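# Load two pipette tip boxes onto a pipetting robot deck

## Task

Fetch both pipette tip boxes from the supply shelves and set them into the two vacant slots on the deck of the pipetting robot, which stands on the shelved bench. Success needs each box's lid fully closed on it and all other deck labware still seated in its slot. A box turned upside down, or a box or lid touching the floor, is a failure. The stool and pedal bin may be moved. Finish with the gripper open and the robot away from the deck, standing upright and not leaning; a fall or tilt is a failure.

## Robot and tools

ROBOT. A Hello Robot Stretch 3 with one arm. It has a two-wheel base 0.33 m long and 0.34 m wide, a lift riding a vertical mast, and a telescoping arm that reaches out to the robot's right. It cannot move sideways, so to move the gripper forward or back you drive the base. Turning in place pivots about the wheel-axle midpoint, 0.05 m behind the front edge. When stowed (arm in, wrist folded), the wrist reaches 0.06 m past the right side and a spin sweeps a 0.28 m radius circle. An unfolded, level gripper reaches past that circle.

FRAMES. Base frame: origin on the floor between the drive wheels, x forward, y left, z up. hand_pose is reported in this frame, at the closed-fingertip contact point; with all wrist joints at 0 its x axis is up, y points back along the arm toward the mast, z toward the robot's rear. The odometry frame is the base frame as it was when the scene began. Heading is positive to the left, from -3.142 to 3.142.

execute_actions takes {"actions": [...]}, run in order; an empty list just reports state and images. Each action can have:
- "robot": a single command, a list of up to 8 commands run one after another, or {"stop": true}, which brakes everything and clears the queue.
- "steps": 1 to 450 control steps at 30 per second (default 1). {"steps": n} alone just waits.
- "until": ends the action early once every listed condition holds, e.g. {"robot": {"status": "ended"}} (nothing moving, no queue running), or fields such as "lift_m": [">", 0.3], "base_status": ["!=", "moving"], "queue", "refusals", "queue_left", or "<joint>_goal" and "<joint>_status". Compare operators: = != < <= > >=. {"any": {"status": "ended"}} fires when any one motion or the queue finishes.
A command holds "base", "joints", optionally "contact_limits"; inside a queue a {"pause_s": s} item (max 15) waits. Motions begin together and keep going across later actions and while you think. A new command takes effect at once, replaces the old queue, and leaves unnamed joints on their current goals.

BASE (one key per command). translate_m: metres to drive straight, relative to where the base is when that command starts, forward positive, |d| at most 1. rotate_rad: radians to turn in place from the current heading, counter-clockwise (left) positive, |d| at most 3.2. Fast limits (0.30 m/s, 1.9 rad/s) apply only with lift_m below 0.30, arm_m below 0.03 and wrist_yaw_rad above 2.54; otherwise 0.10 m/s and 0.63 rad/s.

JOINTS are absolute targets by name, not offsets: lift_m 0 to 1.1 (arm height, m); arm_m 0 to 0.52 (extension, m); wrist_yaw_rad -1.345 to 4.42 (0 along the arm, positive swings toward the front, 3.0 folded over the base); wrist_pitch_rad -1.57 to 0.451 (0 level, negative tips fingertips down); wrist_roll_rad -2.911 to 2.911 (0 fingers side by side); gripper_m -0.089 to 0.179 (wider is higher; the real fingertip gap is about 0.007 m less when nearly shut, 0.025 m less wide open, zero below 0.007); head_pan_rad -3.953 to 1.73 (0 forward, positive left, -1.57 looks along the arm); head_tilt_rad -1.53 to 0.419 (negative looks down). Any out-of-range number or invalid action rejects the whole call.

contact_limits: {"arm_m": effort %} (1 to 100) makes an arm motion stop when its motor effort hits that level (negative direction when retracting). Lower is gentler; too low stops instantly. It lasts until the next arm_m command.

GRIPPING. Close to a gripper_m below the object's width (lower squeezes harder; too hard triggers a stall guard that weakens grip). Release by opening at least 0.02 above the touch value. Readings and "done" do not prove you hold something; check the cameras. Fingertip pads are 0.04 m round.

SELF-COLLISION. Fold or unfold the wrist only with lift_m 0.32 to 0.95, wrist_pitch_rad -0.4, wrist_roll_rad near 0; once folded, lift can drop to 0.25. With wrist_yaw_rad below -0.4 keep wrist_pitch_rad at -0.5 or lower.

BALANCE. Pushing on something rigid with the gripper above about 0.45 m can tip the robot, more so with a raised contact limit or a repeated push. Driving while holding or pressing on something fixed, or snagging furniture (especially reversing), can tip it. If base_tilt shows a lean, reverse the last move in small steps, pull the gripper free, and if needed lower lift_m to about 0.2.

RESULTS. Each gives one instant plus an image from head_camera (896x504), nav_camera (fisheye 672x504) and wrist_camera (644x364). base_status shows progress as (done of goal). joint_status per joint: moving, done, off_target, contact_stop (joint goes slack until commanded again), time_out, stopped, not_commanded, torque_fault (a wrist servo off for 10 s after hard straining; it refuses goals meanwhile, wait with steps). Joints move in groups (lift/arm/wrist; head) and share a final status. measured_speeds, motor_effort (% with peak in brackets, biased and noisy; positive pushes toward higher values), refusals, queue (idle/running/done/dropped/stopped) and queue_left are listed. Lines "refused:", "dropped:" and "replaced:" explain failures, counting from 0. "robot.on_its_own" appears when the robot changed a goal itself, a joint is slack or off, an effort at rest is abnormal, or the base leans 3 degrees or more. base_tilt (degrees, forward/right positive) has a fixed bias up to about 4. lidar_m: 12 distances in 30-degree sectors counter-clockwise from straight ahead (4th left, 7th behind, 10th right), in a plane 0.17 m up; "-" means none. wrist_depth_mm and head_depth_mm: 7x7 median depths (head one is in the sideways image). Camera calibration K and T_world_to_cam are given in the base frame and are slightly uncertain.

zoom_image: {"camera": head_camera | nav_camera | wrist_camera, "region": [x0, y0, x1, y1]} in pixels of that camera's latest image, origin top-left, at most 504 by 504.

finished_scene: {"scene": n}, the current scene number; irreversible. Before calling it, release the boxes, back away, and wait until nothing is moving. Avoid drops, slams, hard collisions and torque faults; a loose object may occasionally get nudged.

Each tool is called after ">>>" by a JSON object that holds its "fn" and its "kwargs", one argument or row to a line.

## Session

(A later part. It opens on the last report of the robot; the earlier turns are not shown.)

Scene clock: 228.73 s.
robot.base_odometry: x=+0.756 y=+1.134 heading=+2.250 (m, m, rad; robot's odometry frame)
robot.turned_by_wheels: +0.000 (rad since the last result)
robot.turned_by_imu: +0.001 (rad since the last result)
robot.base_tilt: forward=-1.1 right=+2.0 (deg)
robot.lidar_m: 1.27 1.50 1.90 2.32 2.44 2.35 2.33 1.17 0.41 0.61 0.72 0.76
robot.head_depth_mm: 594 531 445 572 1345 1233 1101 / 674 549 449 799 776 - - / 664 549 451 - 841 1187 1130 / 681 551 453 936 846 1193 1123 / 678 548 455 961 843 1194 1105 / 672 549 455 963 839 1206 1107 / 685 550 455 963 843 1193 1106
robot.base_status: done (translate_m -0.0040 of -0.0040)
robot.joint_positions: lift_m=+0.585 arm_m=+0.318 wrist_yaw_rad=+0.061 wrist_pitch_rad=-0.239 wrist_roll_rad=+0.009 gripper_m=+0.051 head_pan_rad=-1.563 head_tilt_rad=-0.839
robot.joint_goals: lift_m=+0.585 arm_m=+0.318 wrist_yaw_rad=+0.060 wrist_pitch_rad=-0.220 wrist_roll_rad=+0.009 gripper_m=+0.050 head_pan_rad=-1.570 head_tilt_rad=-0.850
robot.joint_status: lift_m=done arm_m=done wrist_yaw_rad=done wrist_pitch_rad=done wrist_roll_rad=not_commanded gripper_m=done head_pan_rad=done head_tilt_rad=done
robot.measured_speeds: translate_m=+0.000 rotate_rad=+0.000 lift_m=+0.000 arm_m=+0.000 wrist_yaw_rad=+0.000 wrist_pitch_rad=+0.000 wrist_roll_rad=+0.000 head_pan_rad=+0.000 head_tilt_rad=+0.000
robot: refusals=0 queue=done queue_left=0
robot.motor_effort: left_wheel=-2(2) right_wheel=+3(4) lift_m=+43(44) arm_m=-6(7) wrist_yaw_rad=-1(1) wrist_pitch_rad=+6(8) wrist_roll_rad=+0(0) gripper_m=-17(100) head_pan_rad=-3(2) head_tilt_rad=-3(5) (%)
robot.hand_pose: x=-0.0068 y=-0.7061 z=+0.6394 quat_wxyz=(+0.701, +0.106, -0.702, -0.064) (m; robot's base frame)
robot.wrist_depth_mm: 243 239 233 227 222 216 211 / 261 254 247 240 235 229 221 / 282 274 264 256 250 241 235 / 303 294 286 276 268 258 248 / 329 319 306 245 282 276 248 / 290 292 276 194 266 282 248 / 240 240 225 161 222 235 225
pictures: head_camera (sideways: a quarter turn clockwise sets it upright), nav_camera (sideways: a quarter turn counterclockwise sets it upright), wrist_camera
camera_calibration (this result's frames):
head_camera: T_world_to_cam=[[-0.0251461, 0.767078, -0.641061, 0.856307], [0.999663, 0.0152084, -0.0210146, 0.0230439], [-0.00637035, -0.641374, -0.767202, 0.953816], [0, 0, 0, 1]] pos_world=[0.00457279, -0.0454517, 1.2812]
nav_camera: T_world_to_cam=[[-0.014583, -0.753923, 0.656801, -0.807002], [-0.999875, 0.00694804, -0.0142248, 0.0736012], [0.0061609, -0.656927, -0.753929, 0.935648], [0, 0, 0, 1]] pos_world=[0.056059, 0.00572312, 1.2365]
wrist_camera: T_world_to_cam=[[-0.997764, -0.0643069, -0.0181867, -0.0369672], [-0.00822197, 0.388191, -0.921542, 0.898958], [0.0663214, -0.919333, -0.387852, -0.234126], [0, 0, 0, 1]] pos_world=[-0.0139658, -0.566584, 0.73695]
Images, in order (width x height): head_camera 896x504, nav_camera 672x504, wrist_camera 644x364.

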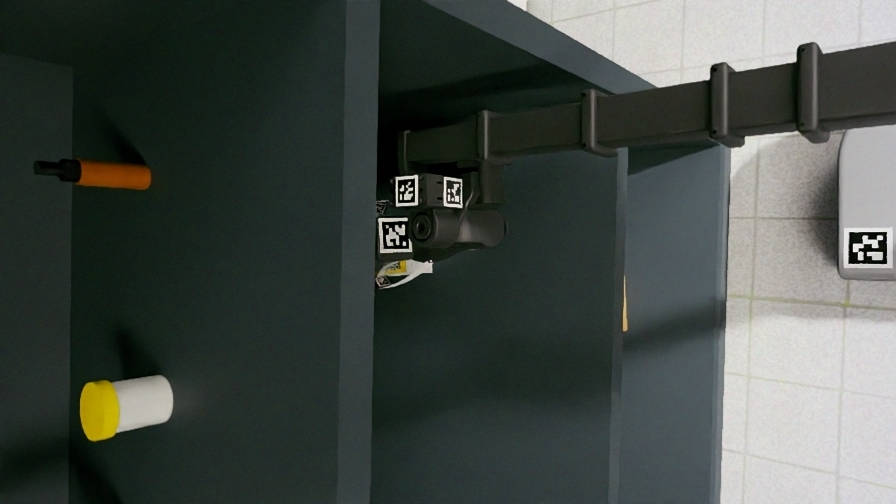

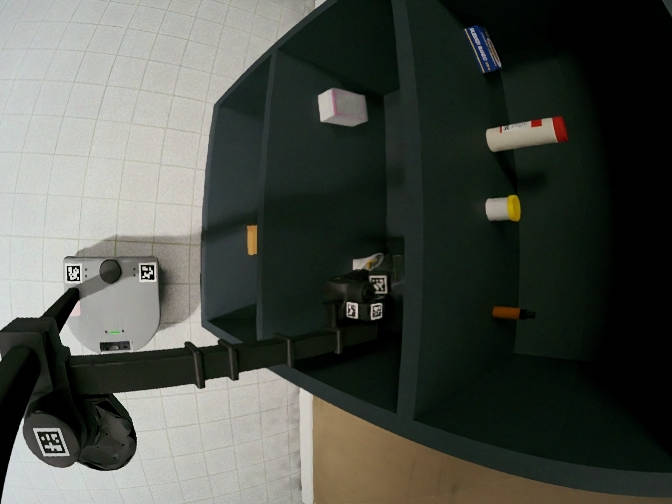

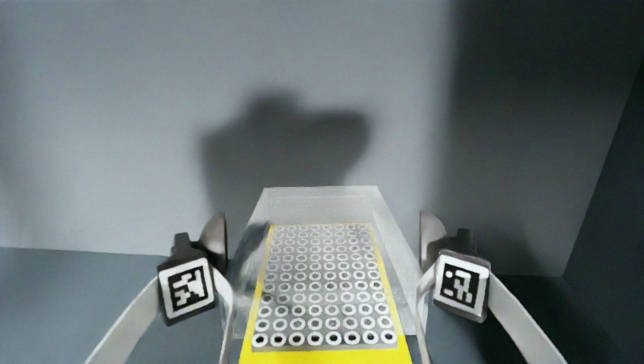

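>>> {"fn": "execute_actions", "kwargs": {
  "actions": [
    {"robot":[{"joints":{"lift_m":0.61}},{"base":{"translate_m":0.19},"joints":{"arm_m":0.26}},{"joints":{"lift_m":0.515}},{"pause_s":0.3}],"steps":450,"until":{"robot":{"status":"ended"}}}
  ]
}}

Scene clock: 240.30 s.
robot.base_odometry: x=+0.637 y=+1.282 heading=+2.250 (m, m, rad; robot's odometry frame)
robot.turned_by_wheels: +0.000 (rad since the last result)
robot.turned_by_imu: +0.001 (rad since the last result)
robot.base_tilt: forward=-1.1 right=+1.9 (deg)
robot.lidar_m: 1.08 1.33 1.77 2.32 2.43 2.56 2.52 0.53 0.55 0.67 0.65 0.60
robot.head_depth_mm: 678 548 454 961 842 1170 1111 / 680 550 455 943 840 1194 - / 673 548 455 982 810 1182 1133 / 684 550 455 1007 834 1207 1127 / 671 550 455 957 840 1197 1110 / 568 551 455 946 839 1204 1116 / 690 550 455 897 842 1200 1107
robot.base_status: done (translate_m +0.1900 of +0.1900)
robot.joint_positions: lift_m=+0.515 arm_m=+0.260 wrist_yaw_rad=+0.061 wrist_pitch_rad=-0.239 wrist_roll_rad=+0.009 gripper_m=+0.051 head_pan_rad=-1.563 head_tilt_rad=-0.839
robot.joint_goals: lift_m=+0.515 arm_m=+0.260 wrist_yaw_rad=+0.060 wrist_pitch_rad=-0.220 wrist_roll_rad=+0.009 gripper_m=+0.050 head_pan_rad=-1.570 head_tilt_rad=-0.850
robot.joint_status: lift_m=done arm_m=done wrist_yaw_rad=done wrist_pitch_rad=done wrist_roll_rad=not_commanded gripper_m=done head_pan_rad=done head_tilt_rad=done
robot.measured_speeds: translate_m=+0.000 rotate_rad=+0.000 lift_m=+0.000 arm_m=+0.000 wrist_yaw_rad=+0.000 wrist_pitch_rad=+0.000 wrist_roll_rad=+0.000 head_pan_rad=+0.000 head_tilt_rad=+0.000
robot: refusals=0 queue=done queue_left=0
robot.motor_effort: left_wheel=-2(3) right_wheel=+3(9) lift_m=+31(45) arm_m=-6(9) wrist_yaw_rad=-1(1) wrist_pitch_rad=+6(6) wrist_roll_rad=+0(0) gripper_m=-17(17) head_pan_rad=-2(2) head_tilt_rad=-3(3) (%)
robot.hand_pose: x=-0.0068 y=-0.6481 z=+0.5698 quat_wxyz=(+0.701, +0.106, -0.702, -0.064) (m; robot's base frame)
robot.wrist_depth_mm: 307 298 291 284 275 268 264 / 331 321 309 302 297 287 278 / 352 343 332 324 310 297 234 / 324 322 316 313 312 270 183 / 240 238 242 235 234 232 184 / 192 194 188 188 186 189 181 / 158 157 157 156 155 154 154
pictures: head_camera (sideways: a quarter turn clockwise sets it upright), nav_camera (sideways: a quarter turn counterclockwise sets it upright), wrist_camera
camera_calibration (this result's frames):
head_camera: T_world_to_cam=[[-0.0251382, 0.767078, -0.641061, 0.856307], [0.999664, 0.0151981, -0.0210146, 0.0230439], [-0.00637692, -0.641374, -0.767202, 0.953816], [0, 0, 0, 1]] pos_world=[0.00457233, -0.0454516, 1.2812]
nav_camera: T_world_to_cam=[[-0.0145907, -0.753922, 0.656802, -0.807002], [-0.999875, 0.00695829, -0.0142248, 0.0736012], [0.00615417, -0.656927, -0.753929, 0.935647], [0, 0, 0, 1]] pos_world=[0.0560591, 0.0057226, 1.2365]
wrist_camera: T_world_to_cam=[[-0.997765, -0.0642989, -0.0181864, -0.0344989], [-0.00821905, 0.388191, -0.921542, 0.812356], [0.0663139, -0.919333, -0.387852, -0.207775], [0, 0, 0, 1]] pos_world=[-0.0139666, -0.508582, 0.667407]
Images, in order (width x height): head_camera 896x504, nav_camera 672x504, wrist_camera 644x364.

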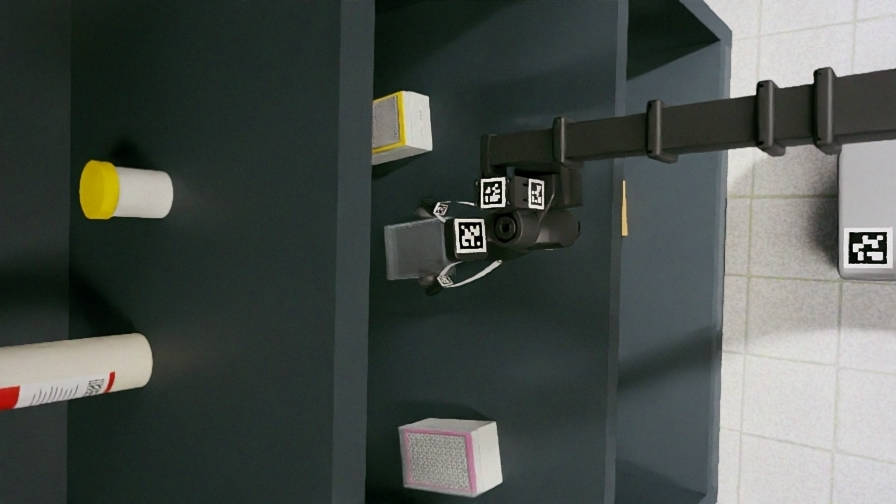

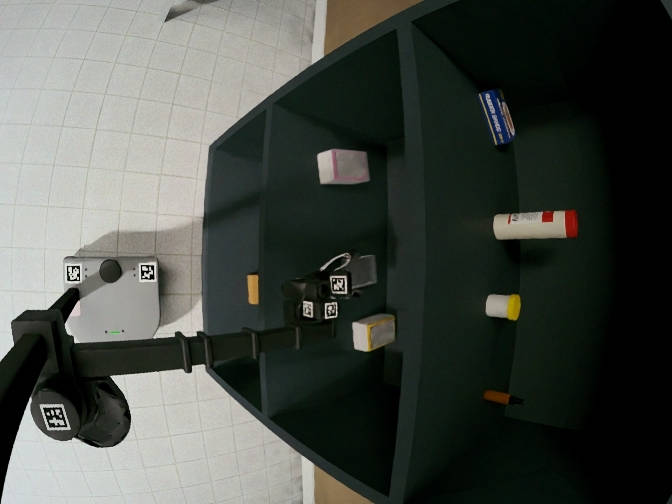

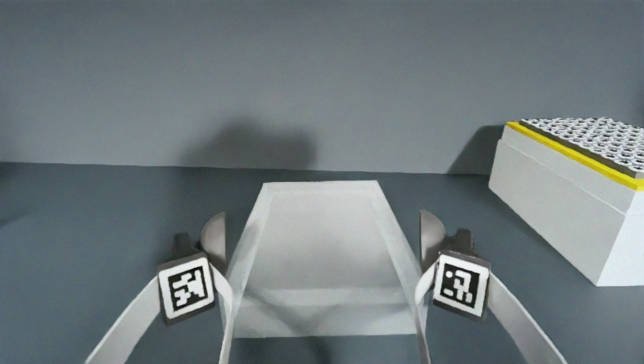

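>>> {"fn": "execute_actions", "kwargs": {
  "actions": [
    {"robot":[{"joints":{"lift_m":0.509}},{"joints":{"gripper_m":0.17}},{"joints":{"lift_m":0.671}},{"base":{"translate_m":-0.18},"joints":{"wrist_pitch_rad":-1.1,"wrist_yaw_rad":0.09,"arm_m":0.36}}],"steps":450,"until":{"robot":{"status":"ended"}}}
  ]
}}

Scene clock: 268.27 s.
robot.base_odometry: x=+0.750 y=+1.142 heading=+2.250 (m, m, rad; robot's odometry frame)
robot.turned_by_wheels: +0.000 (rad since the last result)
robot.turned_by_imu: +0.001 (rad since the last result)
robot.base_tilt: forward=-1.1 right=+1.9 (deg)
robot.lidar_m: 1.26 1.49 1.89 2.32 2.43 2.37 2.34 1.17 0.42 0.61 0.86 0.75
robot.head_depth_mm: 625 542 447 600 708 1258 - / 674 548 448 764 - 1156 1116 / 665 550 451 917 843 1186 1132 / 678 549 453 937 840 1192 1126 / 683 549 454 962 840 1198 1106 / 672 552 455 960 844 1197 1114 / 686 549 454 957 845 1205 1109
robot.base_status: done (translate_m -0.1800 of -0.1800)
robot.joint_positions: lift_m=+0.671 arm_m=+0.360 wrist_yaw_rad=+0.089 wrist_pitch_rad=-1.101 wrist_roll_rad=+0.009 gripper_m=+0.170 head_pan_rad=-1.563 head_tilt_rad=-0.839
robot.joint_goals: lift_m=+0.671 arm_m=+0.360 wrist_yaw_rad=+0.090 wrist_pitch_rad=-1.100 wrist_roll_rad=+0.009 gripper_m=+0.170 head_pan_rad=-1.570 head_tilt_rad=-0.850
robot.joint_status: lift_m=done arm_m=done wrist_yaw_rad=done wrist_pitch_rad=done wrist_roll_rad=not_commanded gripper_m=done head_pan_rad=done head_tilt_rad=done
robot.measured_speeds: translate_m=+0.000 rotate_rad=+0.000 lift_m=+0.000 arm_m=+0.000 wrist_yaw_rad=+0.000 wrist_pitch_rad=+0.000 wrist_roll_rad=+0.000 head_pan_rad=+0.000 head_tilt_rad=+0.000
robot: refusals=0 queue=done queue_left=0
robot.motor_effort: left_wheel=-2(7) right_wheel=+3(4) lift_m=+43(45) arm_m=+5(3) wrist_yaw_rad=+1(2) wrist_pitch_rad=+1(4) wrist_roll_rad=+0(0) gripper_m=+0(94) head_pan_rad=-1(2) head_tilt_rad=-4(4) (%)
robot.hand_pose: x=-0.0132 y=-0.5988 z=+0.5701 quat_wxyz=(+0.616, +0.395, -0.588, -0.345) (m; robot's base frame)
robot.wrist_depth_mm: 245 246 245 168 171 244 239 / 234 233 233 162 170 231 230 / 223 223 220 202 218 220 219 / 212 211 212 212 211 210 209 / 204 204 203 203 203 203 202 / 197 195 195 194 194 193 194 / 185 187 188 187 186 187 185
pictures: head_camera (sideways: a quarter turn clockwise sets it upright), nav_camera (sideways: a quarter turn counterclockwise sets it upright), wrist_camera
camera_calibration (this result's frames):
head_camera: T_world_to_cam=[[-0.025097, 0.767079, -0.641061, 0.856307], [0.999664, 0.0151444, -0.0210146, 0.0230439], [-0.00641141, -0.641374, -0.767202, 0.953816], [0, 0, 0, 1]] pos_world=[0.00456988, -0.0454516, 1.2812]
nav_camera: T_world_to_cam=[[-0.0146312, -0.753922, 0.656801, -0.807002], [-0.999874, 0.00701205, -0.0142248, 0.0736012], [0.00611885, -0.656927, -0.753929, 0.935648], [0, 0, 0, 1]] pos_world=[0.0560594, 0.00571993, 1.2365]
wrist_camera: T_world_to_cam=[[-0.996943, -0.0767939, -0.014395, -0.0474114], [-0.0687306, 0.949596, -0.305848, 0.777827], [0.0371567, -0.303923, -0.951972, 0.527838], [0, 0, 0, 1]] pos_world=[-0.0134187, -0.58184, 0.7397]
Images, in order (width x height): head_camera 896x504, nav_camera 672x504, wrist_camera 644x364.

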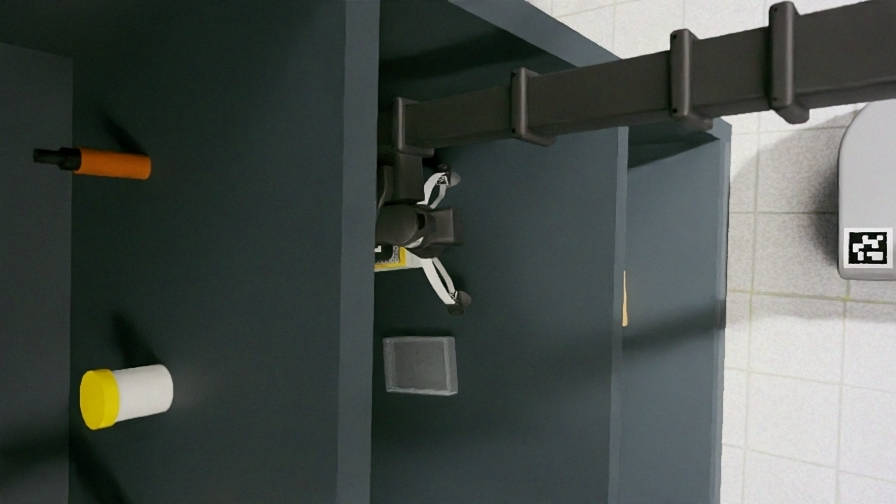

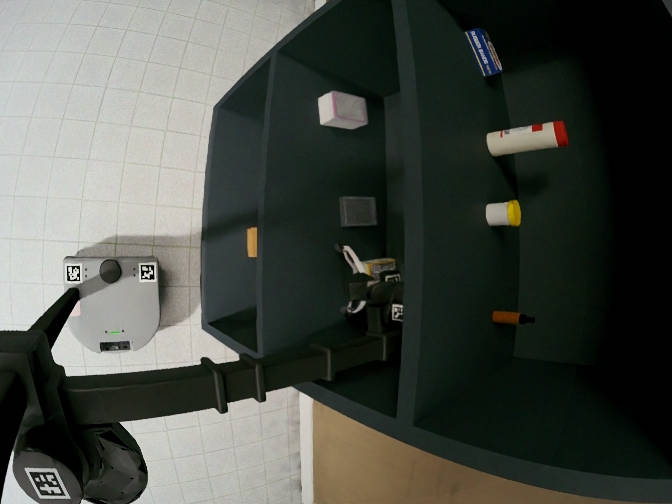

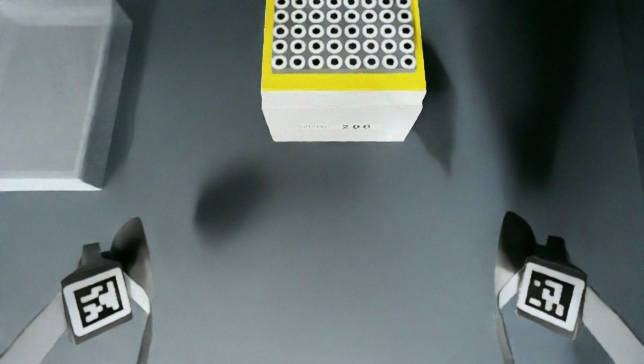

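>>> {"fn": "execute_actions", "kwargs": {
  "actions": [
    {"robot":[{"base":{"translate_m":0.004},"joints":{"gripper_m":0.155,"arm_m":0.504}}],"steps":450,"until":{"robot":{"status":"ended"}}}
  ]
}}

Scene clock: 275.20 s.
robot.base_odometry: x=+0.748 y=+1.145 heading=+2.250 (m, m, rad; robot's odometry frame)
robot.turned_by_wheels: +0.000 (rad since the last result)
robot.turned_by_imu: +0.001 (rad since the last result)
robot.base_tilt: forward=-0.9 right=+2.1 (deg)
robot.lidar_m: 1.25 1.49 1.89 2.32 2.44 2.36 2.35 1.17 0.42 0.62 0.72 0.75
robot.head_depth_mm: 637 548 446 610 708 1254 - / 674 549 449 777 - 1171 1121 / 664 549 450 952 841 1199 1133 / 676 548 454 942 842 1193 1131 / 680 550 456 957 840 1197 1101 / 683 550 456 961 839 1200 1109 / 684 549 455 961 840 1208 1108
robot.base_status: done (translate_m +0.0040 of +0.0040)
robot.joint_positions: lift_m=+0.671 arm_m=+0.504 wrist_yaw_rad=+0.089 wrist_pitch_rad=-1.102 wrist_roll_rad=+0.009 gripper_m=+0.155 head_pan_rad=-1.563 head_tilt_rad=-0.839
robot.joint_goals: lift_m=+0.671 arm_m=+0.504 wrist_yaw_rad=+0.090 wrist_pitch_rad=-1.100 wrist_roll_rad=+0.009 gripper_m=+0.155 head_pan_rad=-1.570 head_tilt_rad=-0.850
robot.joint_status: lift_m=done arm_m=done wrist_yaw_rad=done wrist_pitch_rad=done wrist_roll_rad=not_commanded gripper_m=done head_pan_rad=done head_tilt_rad=done
robot.measured_speeds: translate_m=+0.000 rotate_rad=+0.000 lift_m=+0.000 arm_m=+0.000 wrist_yaw_rad=+0.000 wrist_pitch_rad=+0.000 wrist_roll_rad=+0.000 head_pan_rad=+0.000 head_tilt_rad=+0.000
robot: refusals=0 queue=done queue_left=0
robot.motor_effort: left_wheel=-2(4) right_wheel=+4(9) lift_m=+43(43) arm_m=+5(5) wrist_yaw_rad=+1(0) wrist_pitch_rad=+0(1) wrist_roll_rad=+0(0) gripper_m=+0(70) head_pan_rad=-2(2) head_tilt_rad=-4(4) (%)
robot.hand_pose: x=-0.0132 y=-0.7426 z=+0.5700 quat_wxyz=(+0.616, +0.395, -0.588, -0.345) (m; robot's base frame)
robot.wrist_depth_mm: 147 142 135 128 123 117 112 / 196 184 172 162 154 145 137 / 223 222 217 155 188 190 177 / 211 210 208 144 148 210 209 / 203 204 199 138 141 203 201 / 195 - 136 133 137 - 193 / 187 185 131 127 129 186 186
pictures: head_camera (sideways: a quarter turn clockwise sets it upright), nav_camera (sideways: a quarter turn counterclockwise sets it upright), wrist_camera
camera_calibration (this result's frames):
head_camera: T_world_to_cam=[[-0.0250831, 0.767084, -0.641056, 0.8563], [0.999665, 0.0151264, -0.0210146, 0.0230438], [-0.00642307, -0.641368, -0.767206, 0.953822], [0, 0, 0, 1]] pos_world=[0.00456906, -0.0454514, 1.2812]
nav_camera: T_world_to_cam=[[-0.0146449, -0.753926, 0.656796, -0.806995], [-0.999874, 0.00703027, -0.0142247, 0.073601], [0.00610691, -0.656922, -0.753934, 0.935654], [0, 0, 0, 1]] pos_world=[0.0560595, 0.00571947, 1.2365]
wrist_camera: T_world_to_cam=[[-0.996938, -0.0768591, -0.0143824, -0.0585223], [-0.0688356, 0.949911, -0.304846, 0.913962], [0.0370921, -0.302922, -0.952293, 0.48498], [0, 0, 0, 1]] pos_world=[-0.013419, -0.725769, 0.739619]
Images, in order (width x height): head_camera 896x504, nav_camera 672x504, wrist_camera 644x364.

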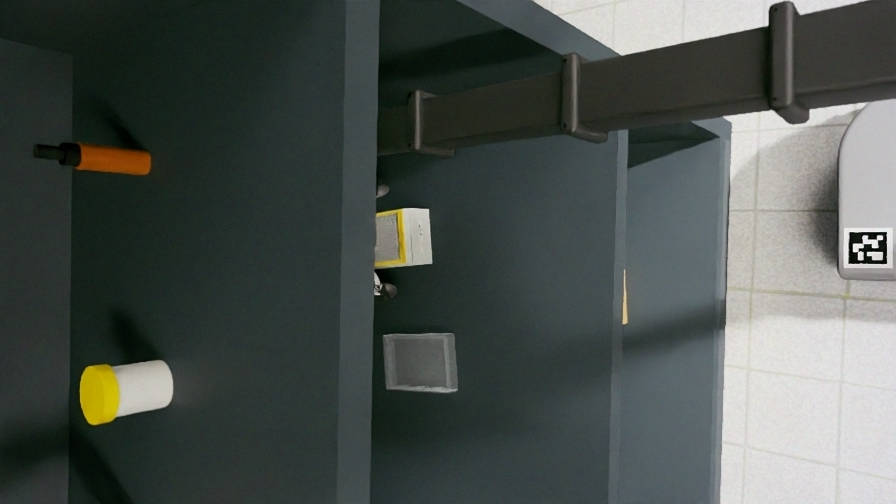

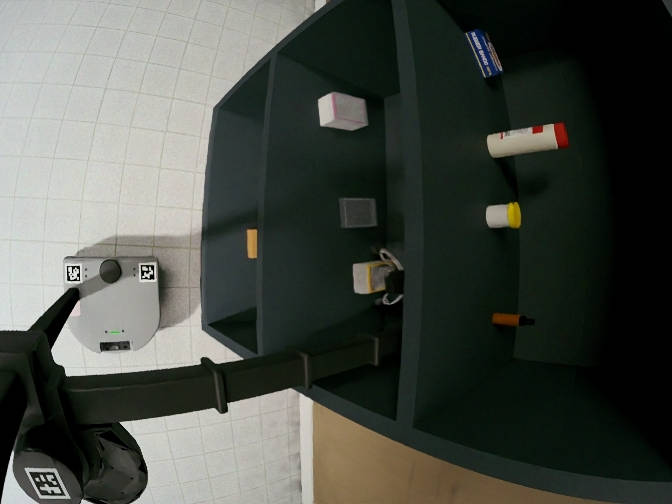

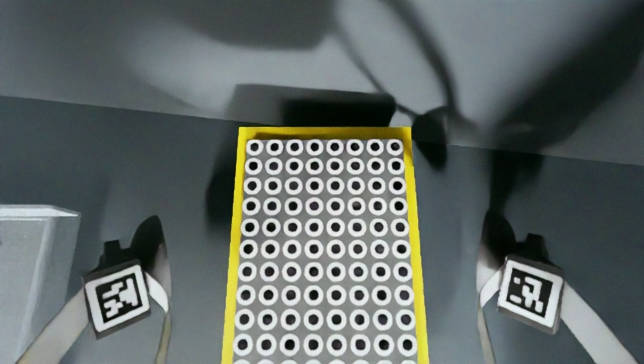

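>>> {"fn": "execute_actions", "kwargs": {
  "actions": [
    {"robot":[{"joints":{"gripper_m":0.04}},{"pause_s":0.4},{"joints":{"lift_m":0.69}},{"pause_s":0.5}],"steps":450,"until":{"robot":{"status":"ended"}}}
  ]
}}

Scene clock: 282.77 s.
robot.base_odometry: x=+0.748 y=+1.145 heading=+2.250 (m, m, rad; robot's odometry frame)
robot.turned_by_wheels: +0.000 (rad since the last result)
robot.turned_by_imu: +0.001 (rad since the last result)
robot.base_tilt: forward=-1.1 right=+1.9 (deg)
robot.lidar_m: 1.25 1.49 1.89 2.32 2.43 2.37 2.34 1.17 0.42 0.61 0.72 0.74
robot.head_depth_mm: 636 549 447 611 706 1274 - / 674 549 449 - - 1156 1134 / 663 549 451 948 840 1193 1130 / 678 550 453 939 840 1198 1123 / 681 551 455 959 839 1195 1112 / 678 550 456 962 840 1209 1105 / 686 550 455 956 840 1199 1112
robot.base_status: done (translate_m +0.0040 of +0.0040)
robot.joint_positions: lift_m=+0.690 arm_m=+0.504 wrist_yaw_rad=+0.089 wrist_pitch_rad=-1.105 wrist_roll_rad=+0.009 gripper_m=+0.041 head_pan_rad=-1.563 head_tilt_rad=-0.839
robot.joint_goals: lift_m=+0.690 arm_m=+0.504 wrist_yaw_rad=+0.090 wrist_pitch_rad=-1.100 wrist_roll_rad=+0.009 gripper_m=+0.040 head_pan_rad=-1.570 head_tilt_rad=-0.850
robot.joint_status: lift_m=done arm_m=done wrist_yaw_rad=done wrist_pitch_rad=done wrist_roll_rad=not_commanded gripper_m=done head_pan_rad=done head_tilt_rad=done
robot.measured_speeds: translate_m=+0.000 rotate_rad=+0.000 lift_m=+0.000 arm_m=+0.000 wrist_yaw_rad=+0.000 wrist_pitch_rad=+0.000 wrist_roll_rad=+0.000 head_pan_rad=+0.000 head_tilt_rad=+0.000
robot: refusals=0 queue=done queue_left=0
robot.motor_effort: left_wheel=-2(2) right_wheel=+5(4) lift_m=+44(47) arm_m=+5(5) wrist_yaw_rad=+1(0) wrist_pitch_rad=+2(2) wrist_roll_rad=+0(0) gripper_m=-20(100) head_pan_rad=-2(2) head_tilt_rad=-3(4) (%)
robot.hand_pose: x=-0.0133 y=-0.7418 z=+0.5887 quat_wxyz=(+0.615, +0.396, -0.587, -0.346) (m; robot's base frame)
robot.wrist_depth_mm: 148 142 135 129 123 118 113 / 198 186 174 164 154 147 139 / 241 239 218 151 189 192 179 / 230 231 227 141 145 229 227 / 222 222 138 135 137 219 221 / 213 214 130 130 130 214 210 / 203 204 129 125 127 203 201
pictures: head_camera (sideways: a quarter turn clockwise sets it upright), nav_camera (sideways: a quarter turn counterclockwise sets it upright), wrist_camera
camera_calibration (this result's frames):
head_camera: T_world_to_cam=[[-0.0250834, 0.767084, -0.641056, 0.8563], [0.999665, 0.0151268, -0.0210146, 0.0230438], [-0.00642284, -0.641368, -0.767206, 0.953822], [0, 0, 0, 1]] pos_world=[0.00456908, -0.0454514, 1.2812]
nav_camera: T_world_to_cam=[[-0.0146446, -0.753926, 0.656796, -0.806995], [-0.999874, 0.00702991, -0.0142247, 0.073601], [0.00610714, -0.656922, -0.753934, 0.935654], [0, 0, 0, 1]] pos_world=[0.0560595, 0.00571948, 1.2365]
wrist_camera: T_world_to_cam=[[-0.996943, -0.0768095, -0.0143412, -0.058252], [-0.0689275, 0.950947, -0.301578, 0.917706], [0.0368017, -0.299667, -0.953334, 0.505999], [0, 0, 0, 1]] pos_world=[-0.0134404, -0.725532, 0.75831]
Images, in order (width x height): head_camera 896x504, nav_camera 672x504, wrist_camera 644x364.

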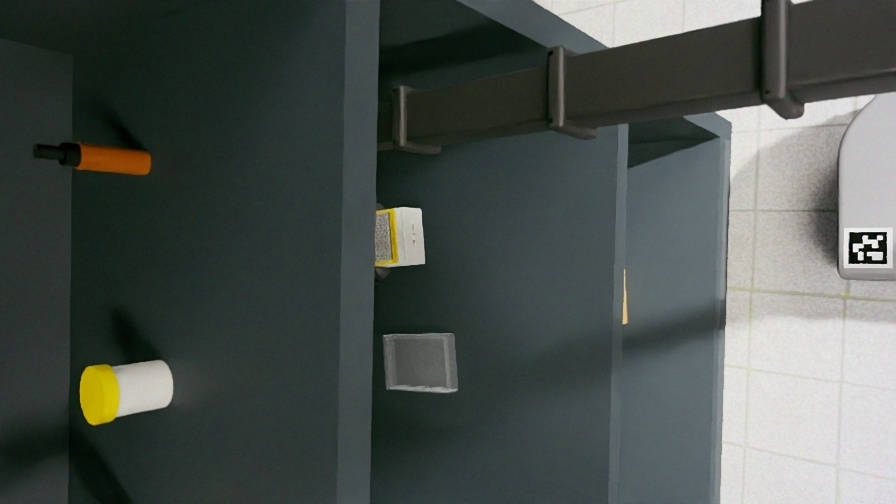

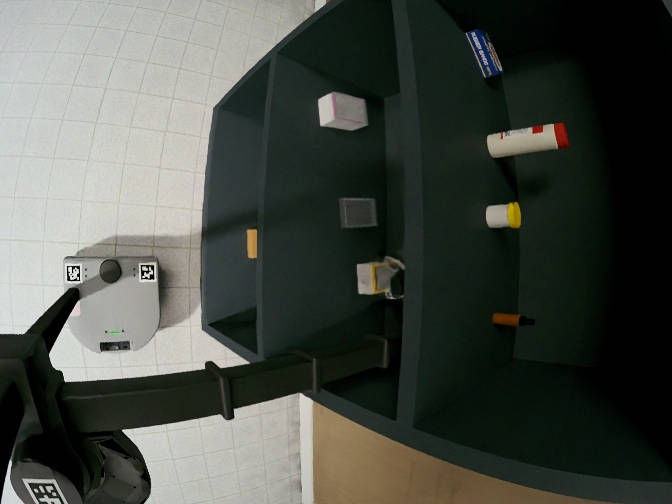

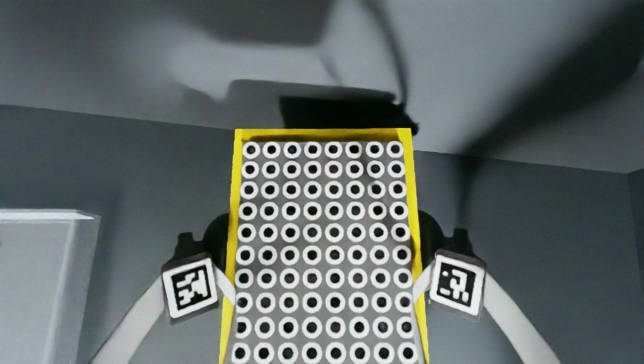

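>>> {"fn": "execute_actions", "kwargs": {
  "actions": [
    {"robot":[{"joints":{"arm_m":0.0}},{"base":{"rotate_rad":0.574},"joints":{"lift_m":1.0,"wrist_yaw_rad":0.0}},{"base":{"translate_m":0.976}},{"base":{"rotate_rad":0.997},"joints":{"head_tilt_rad":-0.7}}],"steps":450,"until":{"robot":{"status":"ended"}}},
    {"steps":450,"until":{"robot":{"status":"ended"}}}
  ]
}}

Scene clock: 312.87 s.
robot.base_odometry: x=-0.179 y=+1.451 heading=-2.463 (m, m, rad; robot's odometry frame)
robot.turned_by_wheels: +1.571 (rad since the last result)
robot.turned_by_imu: +1.586 (rad since the last result)
robot.base_tilt: forward=-1.1 right=+1.9 (deg)
robot.lidar_m: 2.19 1.88 2.61 3.11 1.36 1.31 0.93 0.71 0.80 0.56 0.83 0.95
robot.head_depth_mm: 1024 1147 - - - - 1138 / 1023 1151 972 - - - 1119 / 1032 1154 807 - - - 1112 / 1039 1160 809 765 642 353 1103 / 1038 1177 936 742 1200 1277 1134 / 1049 1173 935 728 1436 1319 1141 / 1056 1181 933 704 1438 1316 1140
robot.base_status: done (rotate_rad +0.9968 of +0.9970)
robot.joint_positions: lift_m=+1.000 arm_m=+0.000 wrist_yaw_rad=+0.002 wrist_pitch_rad=-1.106 wrist_roll_rad=+0.009 gripper_m=+0.041 head_pan_rad=-1.563 head_tilt_rad=-0.705
robot.joint_goals: lift_m=+1.000 arm_m=+0.000 wrist_yaw_rad=+0.000 wrist_pitch_rad=-1.100 wrist_roll_rad=+0.009 gripper_m=+0.040 head_pan_rad=-1.570 head_tilt_rad=-0.700
robot.joint_status: lift_m=done arm_m=done wrist_yaw_rad=done wrist_pitch_rad=done wrist_roll_rad=not_commanded gripper_m=done head_pan_rad=done head_tilt_rad=done
robot.measured_speeds: translate_m=+0.000 rotate_rad=+0.000 lift_m=+0.000 arm_m=+0.000 wrist_yaw_rad=+0.000 wrist_pitch_rad=+0.000 wrist_roll_rad=+0.000 head_pan_rad=+0.000 head_tilt_rad=+0.000
robot: refusals=0 queue=done queue_left=0
robot.motor_effort: left_wheel=-2(7) right_wheel=+4(9) lift_m=+44(46) arm_m=-6(4) wrist_yaw_rad=-2(2) wrist_pitch_rad=+2(2) wrist_roll_rad=+0(0) gripper_m=-19(19) head_pan_rad=-2(2) head_tilt_rad=+2(14) (%)
robot.hand_pose: x=-0.0215 y=-0.2386 z=+0.8986 quat_wxyz=(+0.599, +0.370, -0.604, -0.373) (m; robot's base frame)
robot.wrist_depth_mm: 363 355 357 358 358 350 353 / 368 359 349 355 346 349 349 / - - - 151 - - - / - - - 141 145 - - / - - 137 136 137 - - / - - 131 130 131 - - / 987 959 129 125 127 962 945
pictures: head_camera (sideways: a quarter turn clockwise sets it upright), nav_camera (sideways: a quarter turn counterclockwise sets it upright), wrist_camera
camera_calibration (this result's frames):
head_camera: T_world_to_cam=[[-0.0243523, 0.673963, -0.738364, 0.9831], [0.999687, 0.0122123, -0.0218241, 0.0241013], [-0.0056915, -0.738664, -0.674049, 0.832664], [0, 0, 0, 1]] pos_world=[0.00458612, -0.0478081, 1.28767]
nav_camera: T_world_to_cam=[[-0.0153907, -0.65881, 0.752152, -0.931256], [-0.999858, 0.00500706, -0.0160736, 0.0760106], [0.00682337, -0.752292, -0.658794, 0.811912], [0, 0, 0, 1]] pos_world=[0.0561272, -0.00310686, 1.23655]
wrist_camera: T_world_to_cam=[[-0.999842, 0.010494, -0.0143268, -0.0025405], [0.0143191, 0.953564, -0.300849, 0.533914], [0.0105044, -0.301006, -0.953564, 0.951865], [0, 0, 0, 1]] pos_world=[-0.020184, -0.222578, 1.06826]
Images, in order (width x height): head_camera 896x504, nav_camera 672x504, wrist_camera 644x364.

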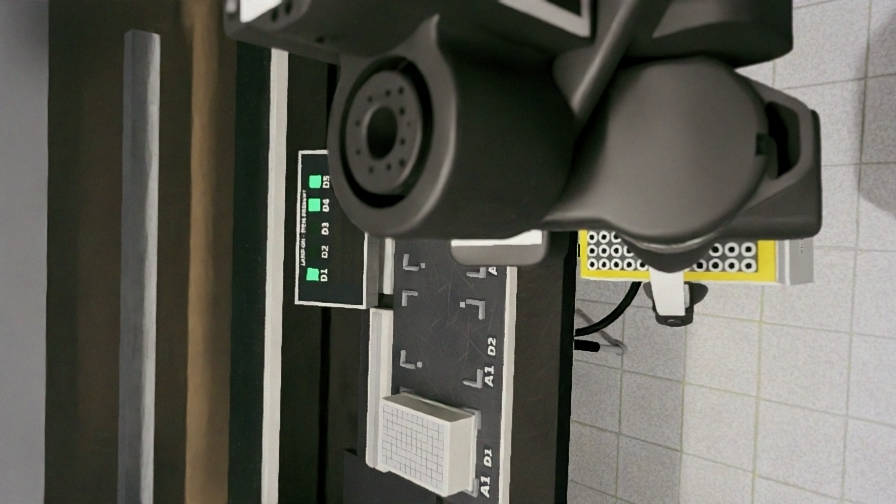

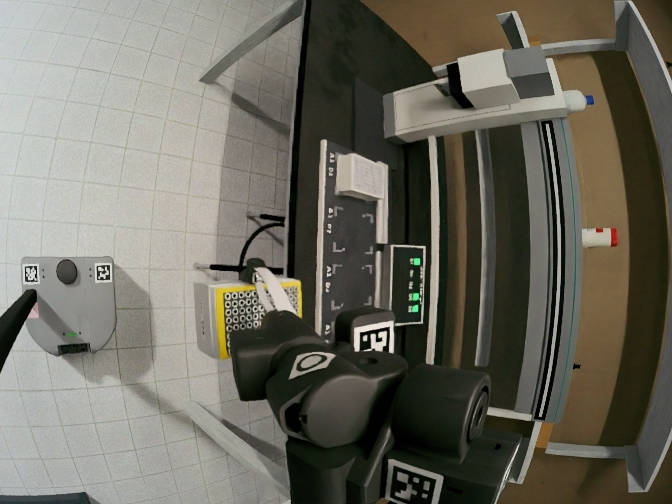

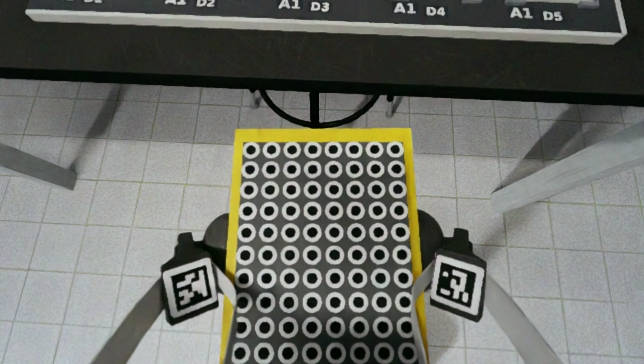

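>>> {"fn": "execute_actions", "kwargs": {
  "actions": [
    {"robot":[{"base":{"rotate_rad":-0.035},"joints":{"arm_m":0.2}},{"base":{"translate_m":0.142},"joints":{"arm_m":0.27,"lift_m":0.97}}],"steps":450,"until":{"robot":{"status":"ended"}}}
  ]
}}

Scene clock: 349.70 s.
robot.base_odometry: x=-0.293 y=+1.365 heading=-2.498 (m, m, rad; robot's odometry frame)
robot.turned_by_wheels: -0.035 (rad since the last result)
robot.turned_by_imu: -0.034 (rad since the last result)
robot.base_tilt: forward=-1.1 right=+2.1 (deg)
robot.lidar_m: 2.21 1.75 2.31 3.11 2.20 1.44 1.08 0.83 0.84 0.57 1.15 0.84
robot.head_depth_mm: 622 - 840 741 677 1314 1149 / 623 - 806 742 677 1308 1144 / 625 - - 680 679 1305 1141 / 1037 1165 1005 575 673 1317 1143 / 1043 1168 969 700 724 1313 1136 / 1037 1169 972 738 1432 1305 1146 / 647 737 804 759 1446 1313 1137
robot.base_status: done (translate_m +0.1420 of +0.1420)
robot.joint_positions: lift_m=+0.970 arm_m=+0.270 wrist_yaw_rad=+0.000 wrist_pitch_rad=-1.106 wrist_roll_rad=+0.009 gripper_m=+0.041 head_pan_rad=-1.563 head_tilt_rad=-0.704
robot.joint_goals: lift_m=+0.970 arm_m=+0.270 wrist_yaw_rad=+0.000 wrist_pitch_rad=-1.100 wrist_roll_rad=+0.009 gripper_m=+0.040 head_pan_rad=-1.570 head_tilt_rad=-0.700
robot.joint_status: lift_m=done arm_m=done wrist_yaw_rad=done wrist_pitch_rad=done wrist_roll_rad=not_commanded gripper_m=done head_pan_rad=done head_tilt_rad=done
robot.measured_speeds: translate_m=+0.000 rotate_rad=+0.000 lift_m=+0.000 arm_m=+0.000 wrist_yaw_rad=+0.000 wrist_pitch_rad=+0.000 wrist_roll_rad=+0.000 head_pan_rad=+0.000 head_tilt_rad=+0.000
robot: refusals=0 queue=done queue_left=0
robot.motor_effort: left_wheel=+2(6) right_wheel=+0(5) lift_m=+32(44) arm_m=+5(8) wrist_yaw_rad=+0(2) wrist_pitch_rad=+3(2) wrist_roll_rad=+0(0) gripper_m=-20(19) head_pan_rad=-2(3) head_tilt_rad=+1(3) (%)
robot.hand_pose: x=-0.0216 y=-0.5079 z=+0.8690 quat_wxyz=(+0.599, +0.370, -0.604, -0.373) (m; robot's base frame)
robot.wrist_depth_mm: 313 305 307 300 262 260 292 / 298 250 293 296 297 296 296 / 284 240 244 151 284 284 282 / 284 229 230 141 145 271 272 / 270 256 137 135 137 259 258 / 260 254 131 130 131 252 253 / 250 251 129 125 127 251 250
pictures: head_camera (sideways: a quarter turn clockwise sets it upright), nav_camera (sideways: a quarter turn counterclockwise sets it upright), wrist_camera
camera_calibration (this result's frames):
head_camera: T_world_to_cam=[[-0.0243219, 0.673837, -0.73848, 0.983251], [0.999688, 0.0121648, -0.0218248, 0.0241023], [-0.00572293, -0.73878, -0.673922, 0.832499], [0, 0, 0, 1]] pos_world=[0.00458404, -0.0478105, 1.28768]
nav_camera: T_world_to_cam=[[-0.0154205, -0.65868, 0.752265, -0.931404], [-0.999858, 0.00504804, -0.0160758, 0.0760135], [0.00679132, -0.752406, -0.658665, 0.811744], [0, 0, 0, 1]] pos_world=[0.0561272, -0.00312029, 1.23655]
wrist_camera: T_world_to_cam=[[-0.999825, 0.0120078, -0.0143243, 0.000487577], [0.01576, 0.953607, -0.300641, 0.781637], [0.0100497, -0.300814, -0.95363, 0.842779], [0, 0, 0, 1]] pos_world=[-0.0203008, -0.491861, 1.0387]
Images, in order (width x height): head_camera 896x504, nav_camera 672x504, wrist_camera 644x364.

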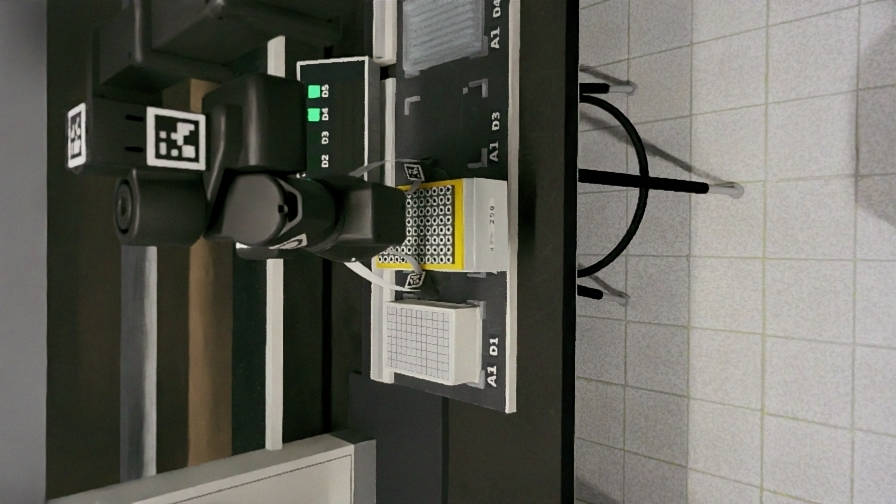

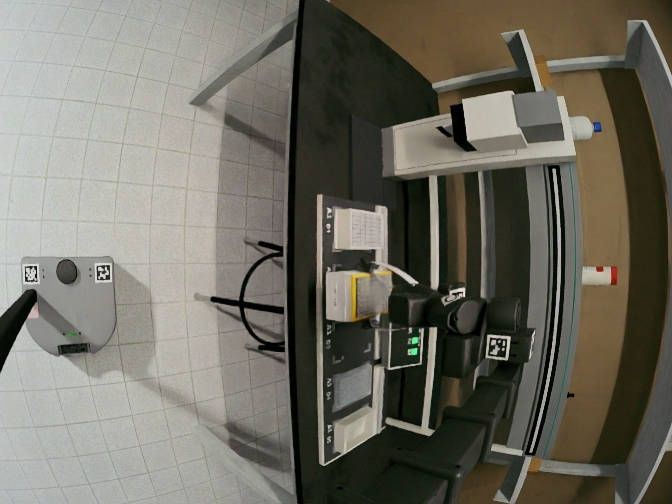

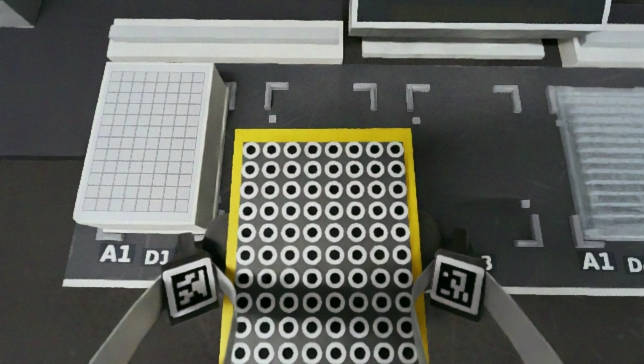

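>>> {"fn": "zoom_image", "kwargs": {
  "camera": "wrist_camera",
  "region": [200, 50, 560, 260]
}}

Region (200, 50, 560, 260) of wrist_camera's 644x364 image, scaled by 1.400; it fills the top 294 rows of this view, and the rest is white.

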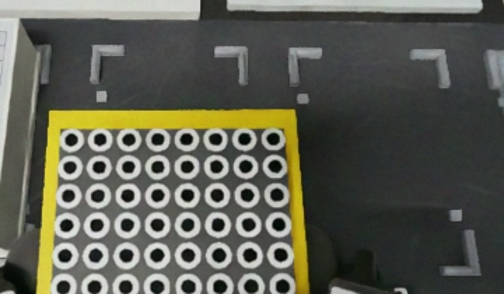

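>>> {"fn": "execute_actions", "kwargs": {
  "actions": [
    {"robot":[{"base":{"rotate_rad":-0.017},"joints":{"arm_m":0.335}},{"base":{"translate_m":0.0136},"joints":{"lift_m":0.935}}],"steps":450,"until":{"robot":{"status":"ended"}}}
  ]
}}

>>> {"fn": "zoom_image", "kwargs": {
  "camera": "wrist_camera",
  "region": [140, 40, 500, 250]
}}

Scene clock: 365.50 s.
robot.base_odometry: x=-0.304 y=+1.357 heading=-2.515 (m, m, rad; robot's odometry frame)
robot.turned_by_wheels: -0.017 (rad since the last result)
robot.turned_by_imu: -0.016 (rad since the last result)
robot.base_tilt: forward=-1.0 right=+1.9 (deg)
robot.lidar_m: 2.19 1.73 2.26 3.12 2.26 1.46 1.09 0.84 0.85 0.58 1.14 0.82
robot.head_depth_mm: 1042 1059 - 721 726 1312 1138 / 1034 - 812 742 678 1318 1144 / 1030 - 806 697 677 1297 1141 / 1037 1163 933 674 677 1315 1137 / 1034 1167 931 702 677 1323 1141 / 1034 1162 933 739 679 1317 1144 / 647 733 800 754 678 1314 1144
robot.base_status: done (translate_m +0.0136 of +0.0136)
robot.joint_positions: lift_m=+0.935 arm_m=+0.335 wrist_yaw_rad=+0.000 wrist_pitch_rad=-1.106 wrist_roll_rad=+0.009 gripper_m=+0.041 head_pan_rad=-1.563 head_tilt_rad=-0.704
robot.joint_goals: lift_m=+0.935 arm_m=+0.335 wrist_yaw_rad=+0.000 wrist_pitch_rad=-1.100 wrist_roll_rad=+0.009 gripper_m=+0.040 head_pan_rad=-1.570 head_tilt_rad=-0.700
robot.joint_status: lift_m=done arm_m=done wrist_yaw_rad=done wrist_pitch_rad=done wrist_roll_rad=not_commanded gripper_m=done head_pan_rad=done head_tilt_rad=done
robot.measured_speeds: translate_m=+0.000 rotate_rad=+0.000 lift_m=+0.000 arm_m=+0.000 wrist_yaw_rad=+0.000 wrist_pitch_rad=+0.000 wrist_roll_rad=+0.000 head_pan_rad=+0.000 head_tilt_rad=+0.000
robot: refusals=0 queue=done queue_left=0
robot.motor_effort: left_wheel=+4(8) right_wheel=-4(9) lift_m=+32(32) arm_m=+5(5) wrist_yaw_rad=+0(1) wrist_pitch_rad=+3(2) wrist_roll_rad=+0(0) gripper_m=-19(19) head_pan_rad=-2(2) head_tilt_rad=+2(3) (%)
robot.hand_pose: x=-0.0216 y=-0.5729 z=+0.8340 quat_wxyz=(+0.599, +0.370, -0.604, -0.373) (m; robot's base frame)
robot.wrist_depth_mm: 272 288 285 285 204 204 204 / 258 247 247 248 264 261 249 / 245 201 244 151 245 246 245 / 194 193 205 141 145 234 234 / 184 184 138 136 136 224 224 / 179 179 131 130 131 217 216 / 174 185 130 125 127 208 207
pictures: head_camera (sideways: a quarter turn clockwise sets it upright), nav_camera (sideways: a quarter turn counterclockwise sets it upright), wrist_camera
camera_calibration (this result's frames):
head_camera: T_world_to_cam=[[-0.0243218, 0.673825, -0.73849, 0.983265], [0.999688, 0.0121644, -0.0218249, 0.0241024], [-0.00572285, -0.738791, -0.673911, 0.832484], [0, 0, 0, 1]] pos_world=[0.00458405, -0.0478107, 1.28768]
nav_camera: T_world_to_cam=[[-0.0154206, -0.658668, 0.752275, -0.931418], [-0.999858, 0.00504779, -0.016076, 0.0760137], [0.0067914, -0.752416, -0.658653, 0.811728], [0, 0, 0, 1]] pos_world=[0.0561272, -0.00312132, 1.23655]
wrist_camera: T_world_to_cam=[[-0.999825, 0.012008, -0.0143242, 0.000766641], [0.0157599, 0.953612, -0.300626, 0.833087], [0.0100498, -0.300799, -0.953634, 0.789858], [0, 0, 0, 1]] pos_world=[-0.0203008, -0.556862, 1.0037]
Images, in order (width x height): head_camera 896x504, nav_camera 672x504, wrist_camera 644x364.

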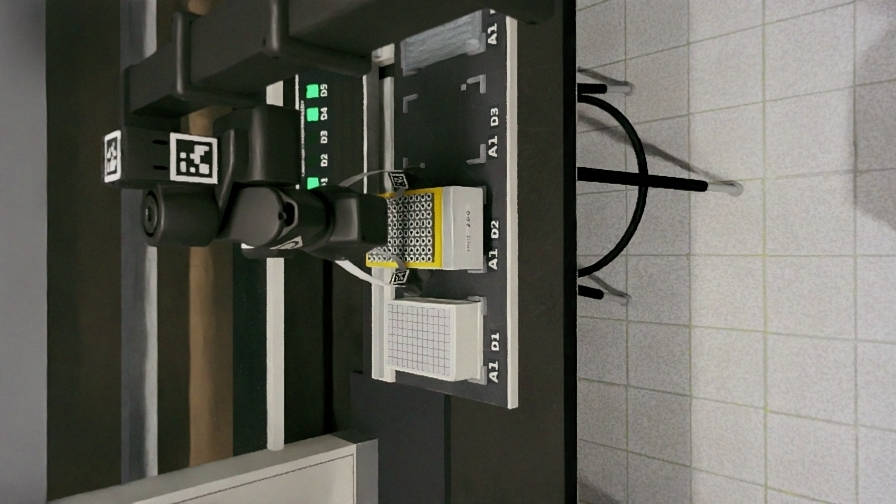

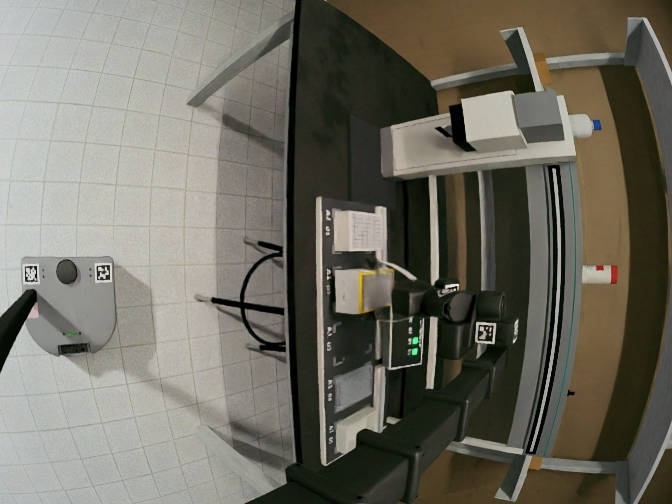

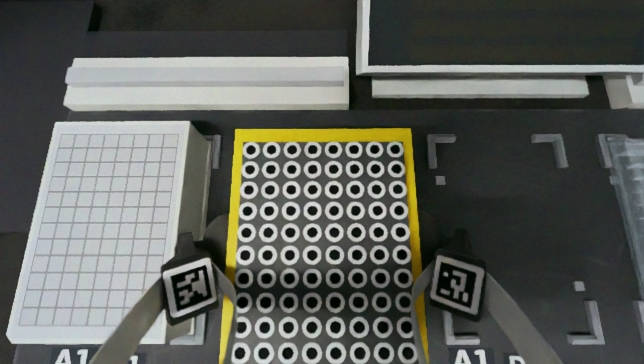

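Region (140, 40, 500, 250) of wrist_camera's 644x364 image, scaled by 1.400; it fills the top 294 rows of this view, and the rest is white.

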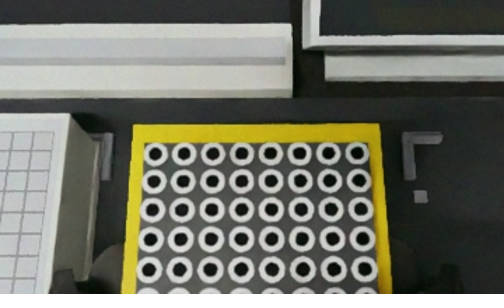

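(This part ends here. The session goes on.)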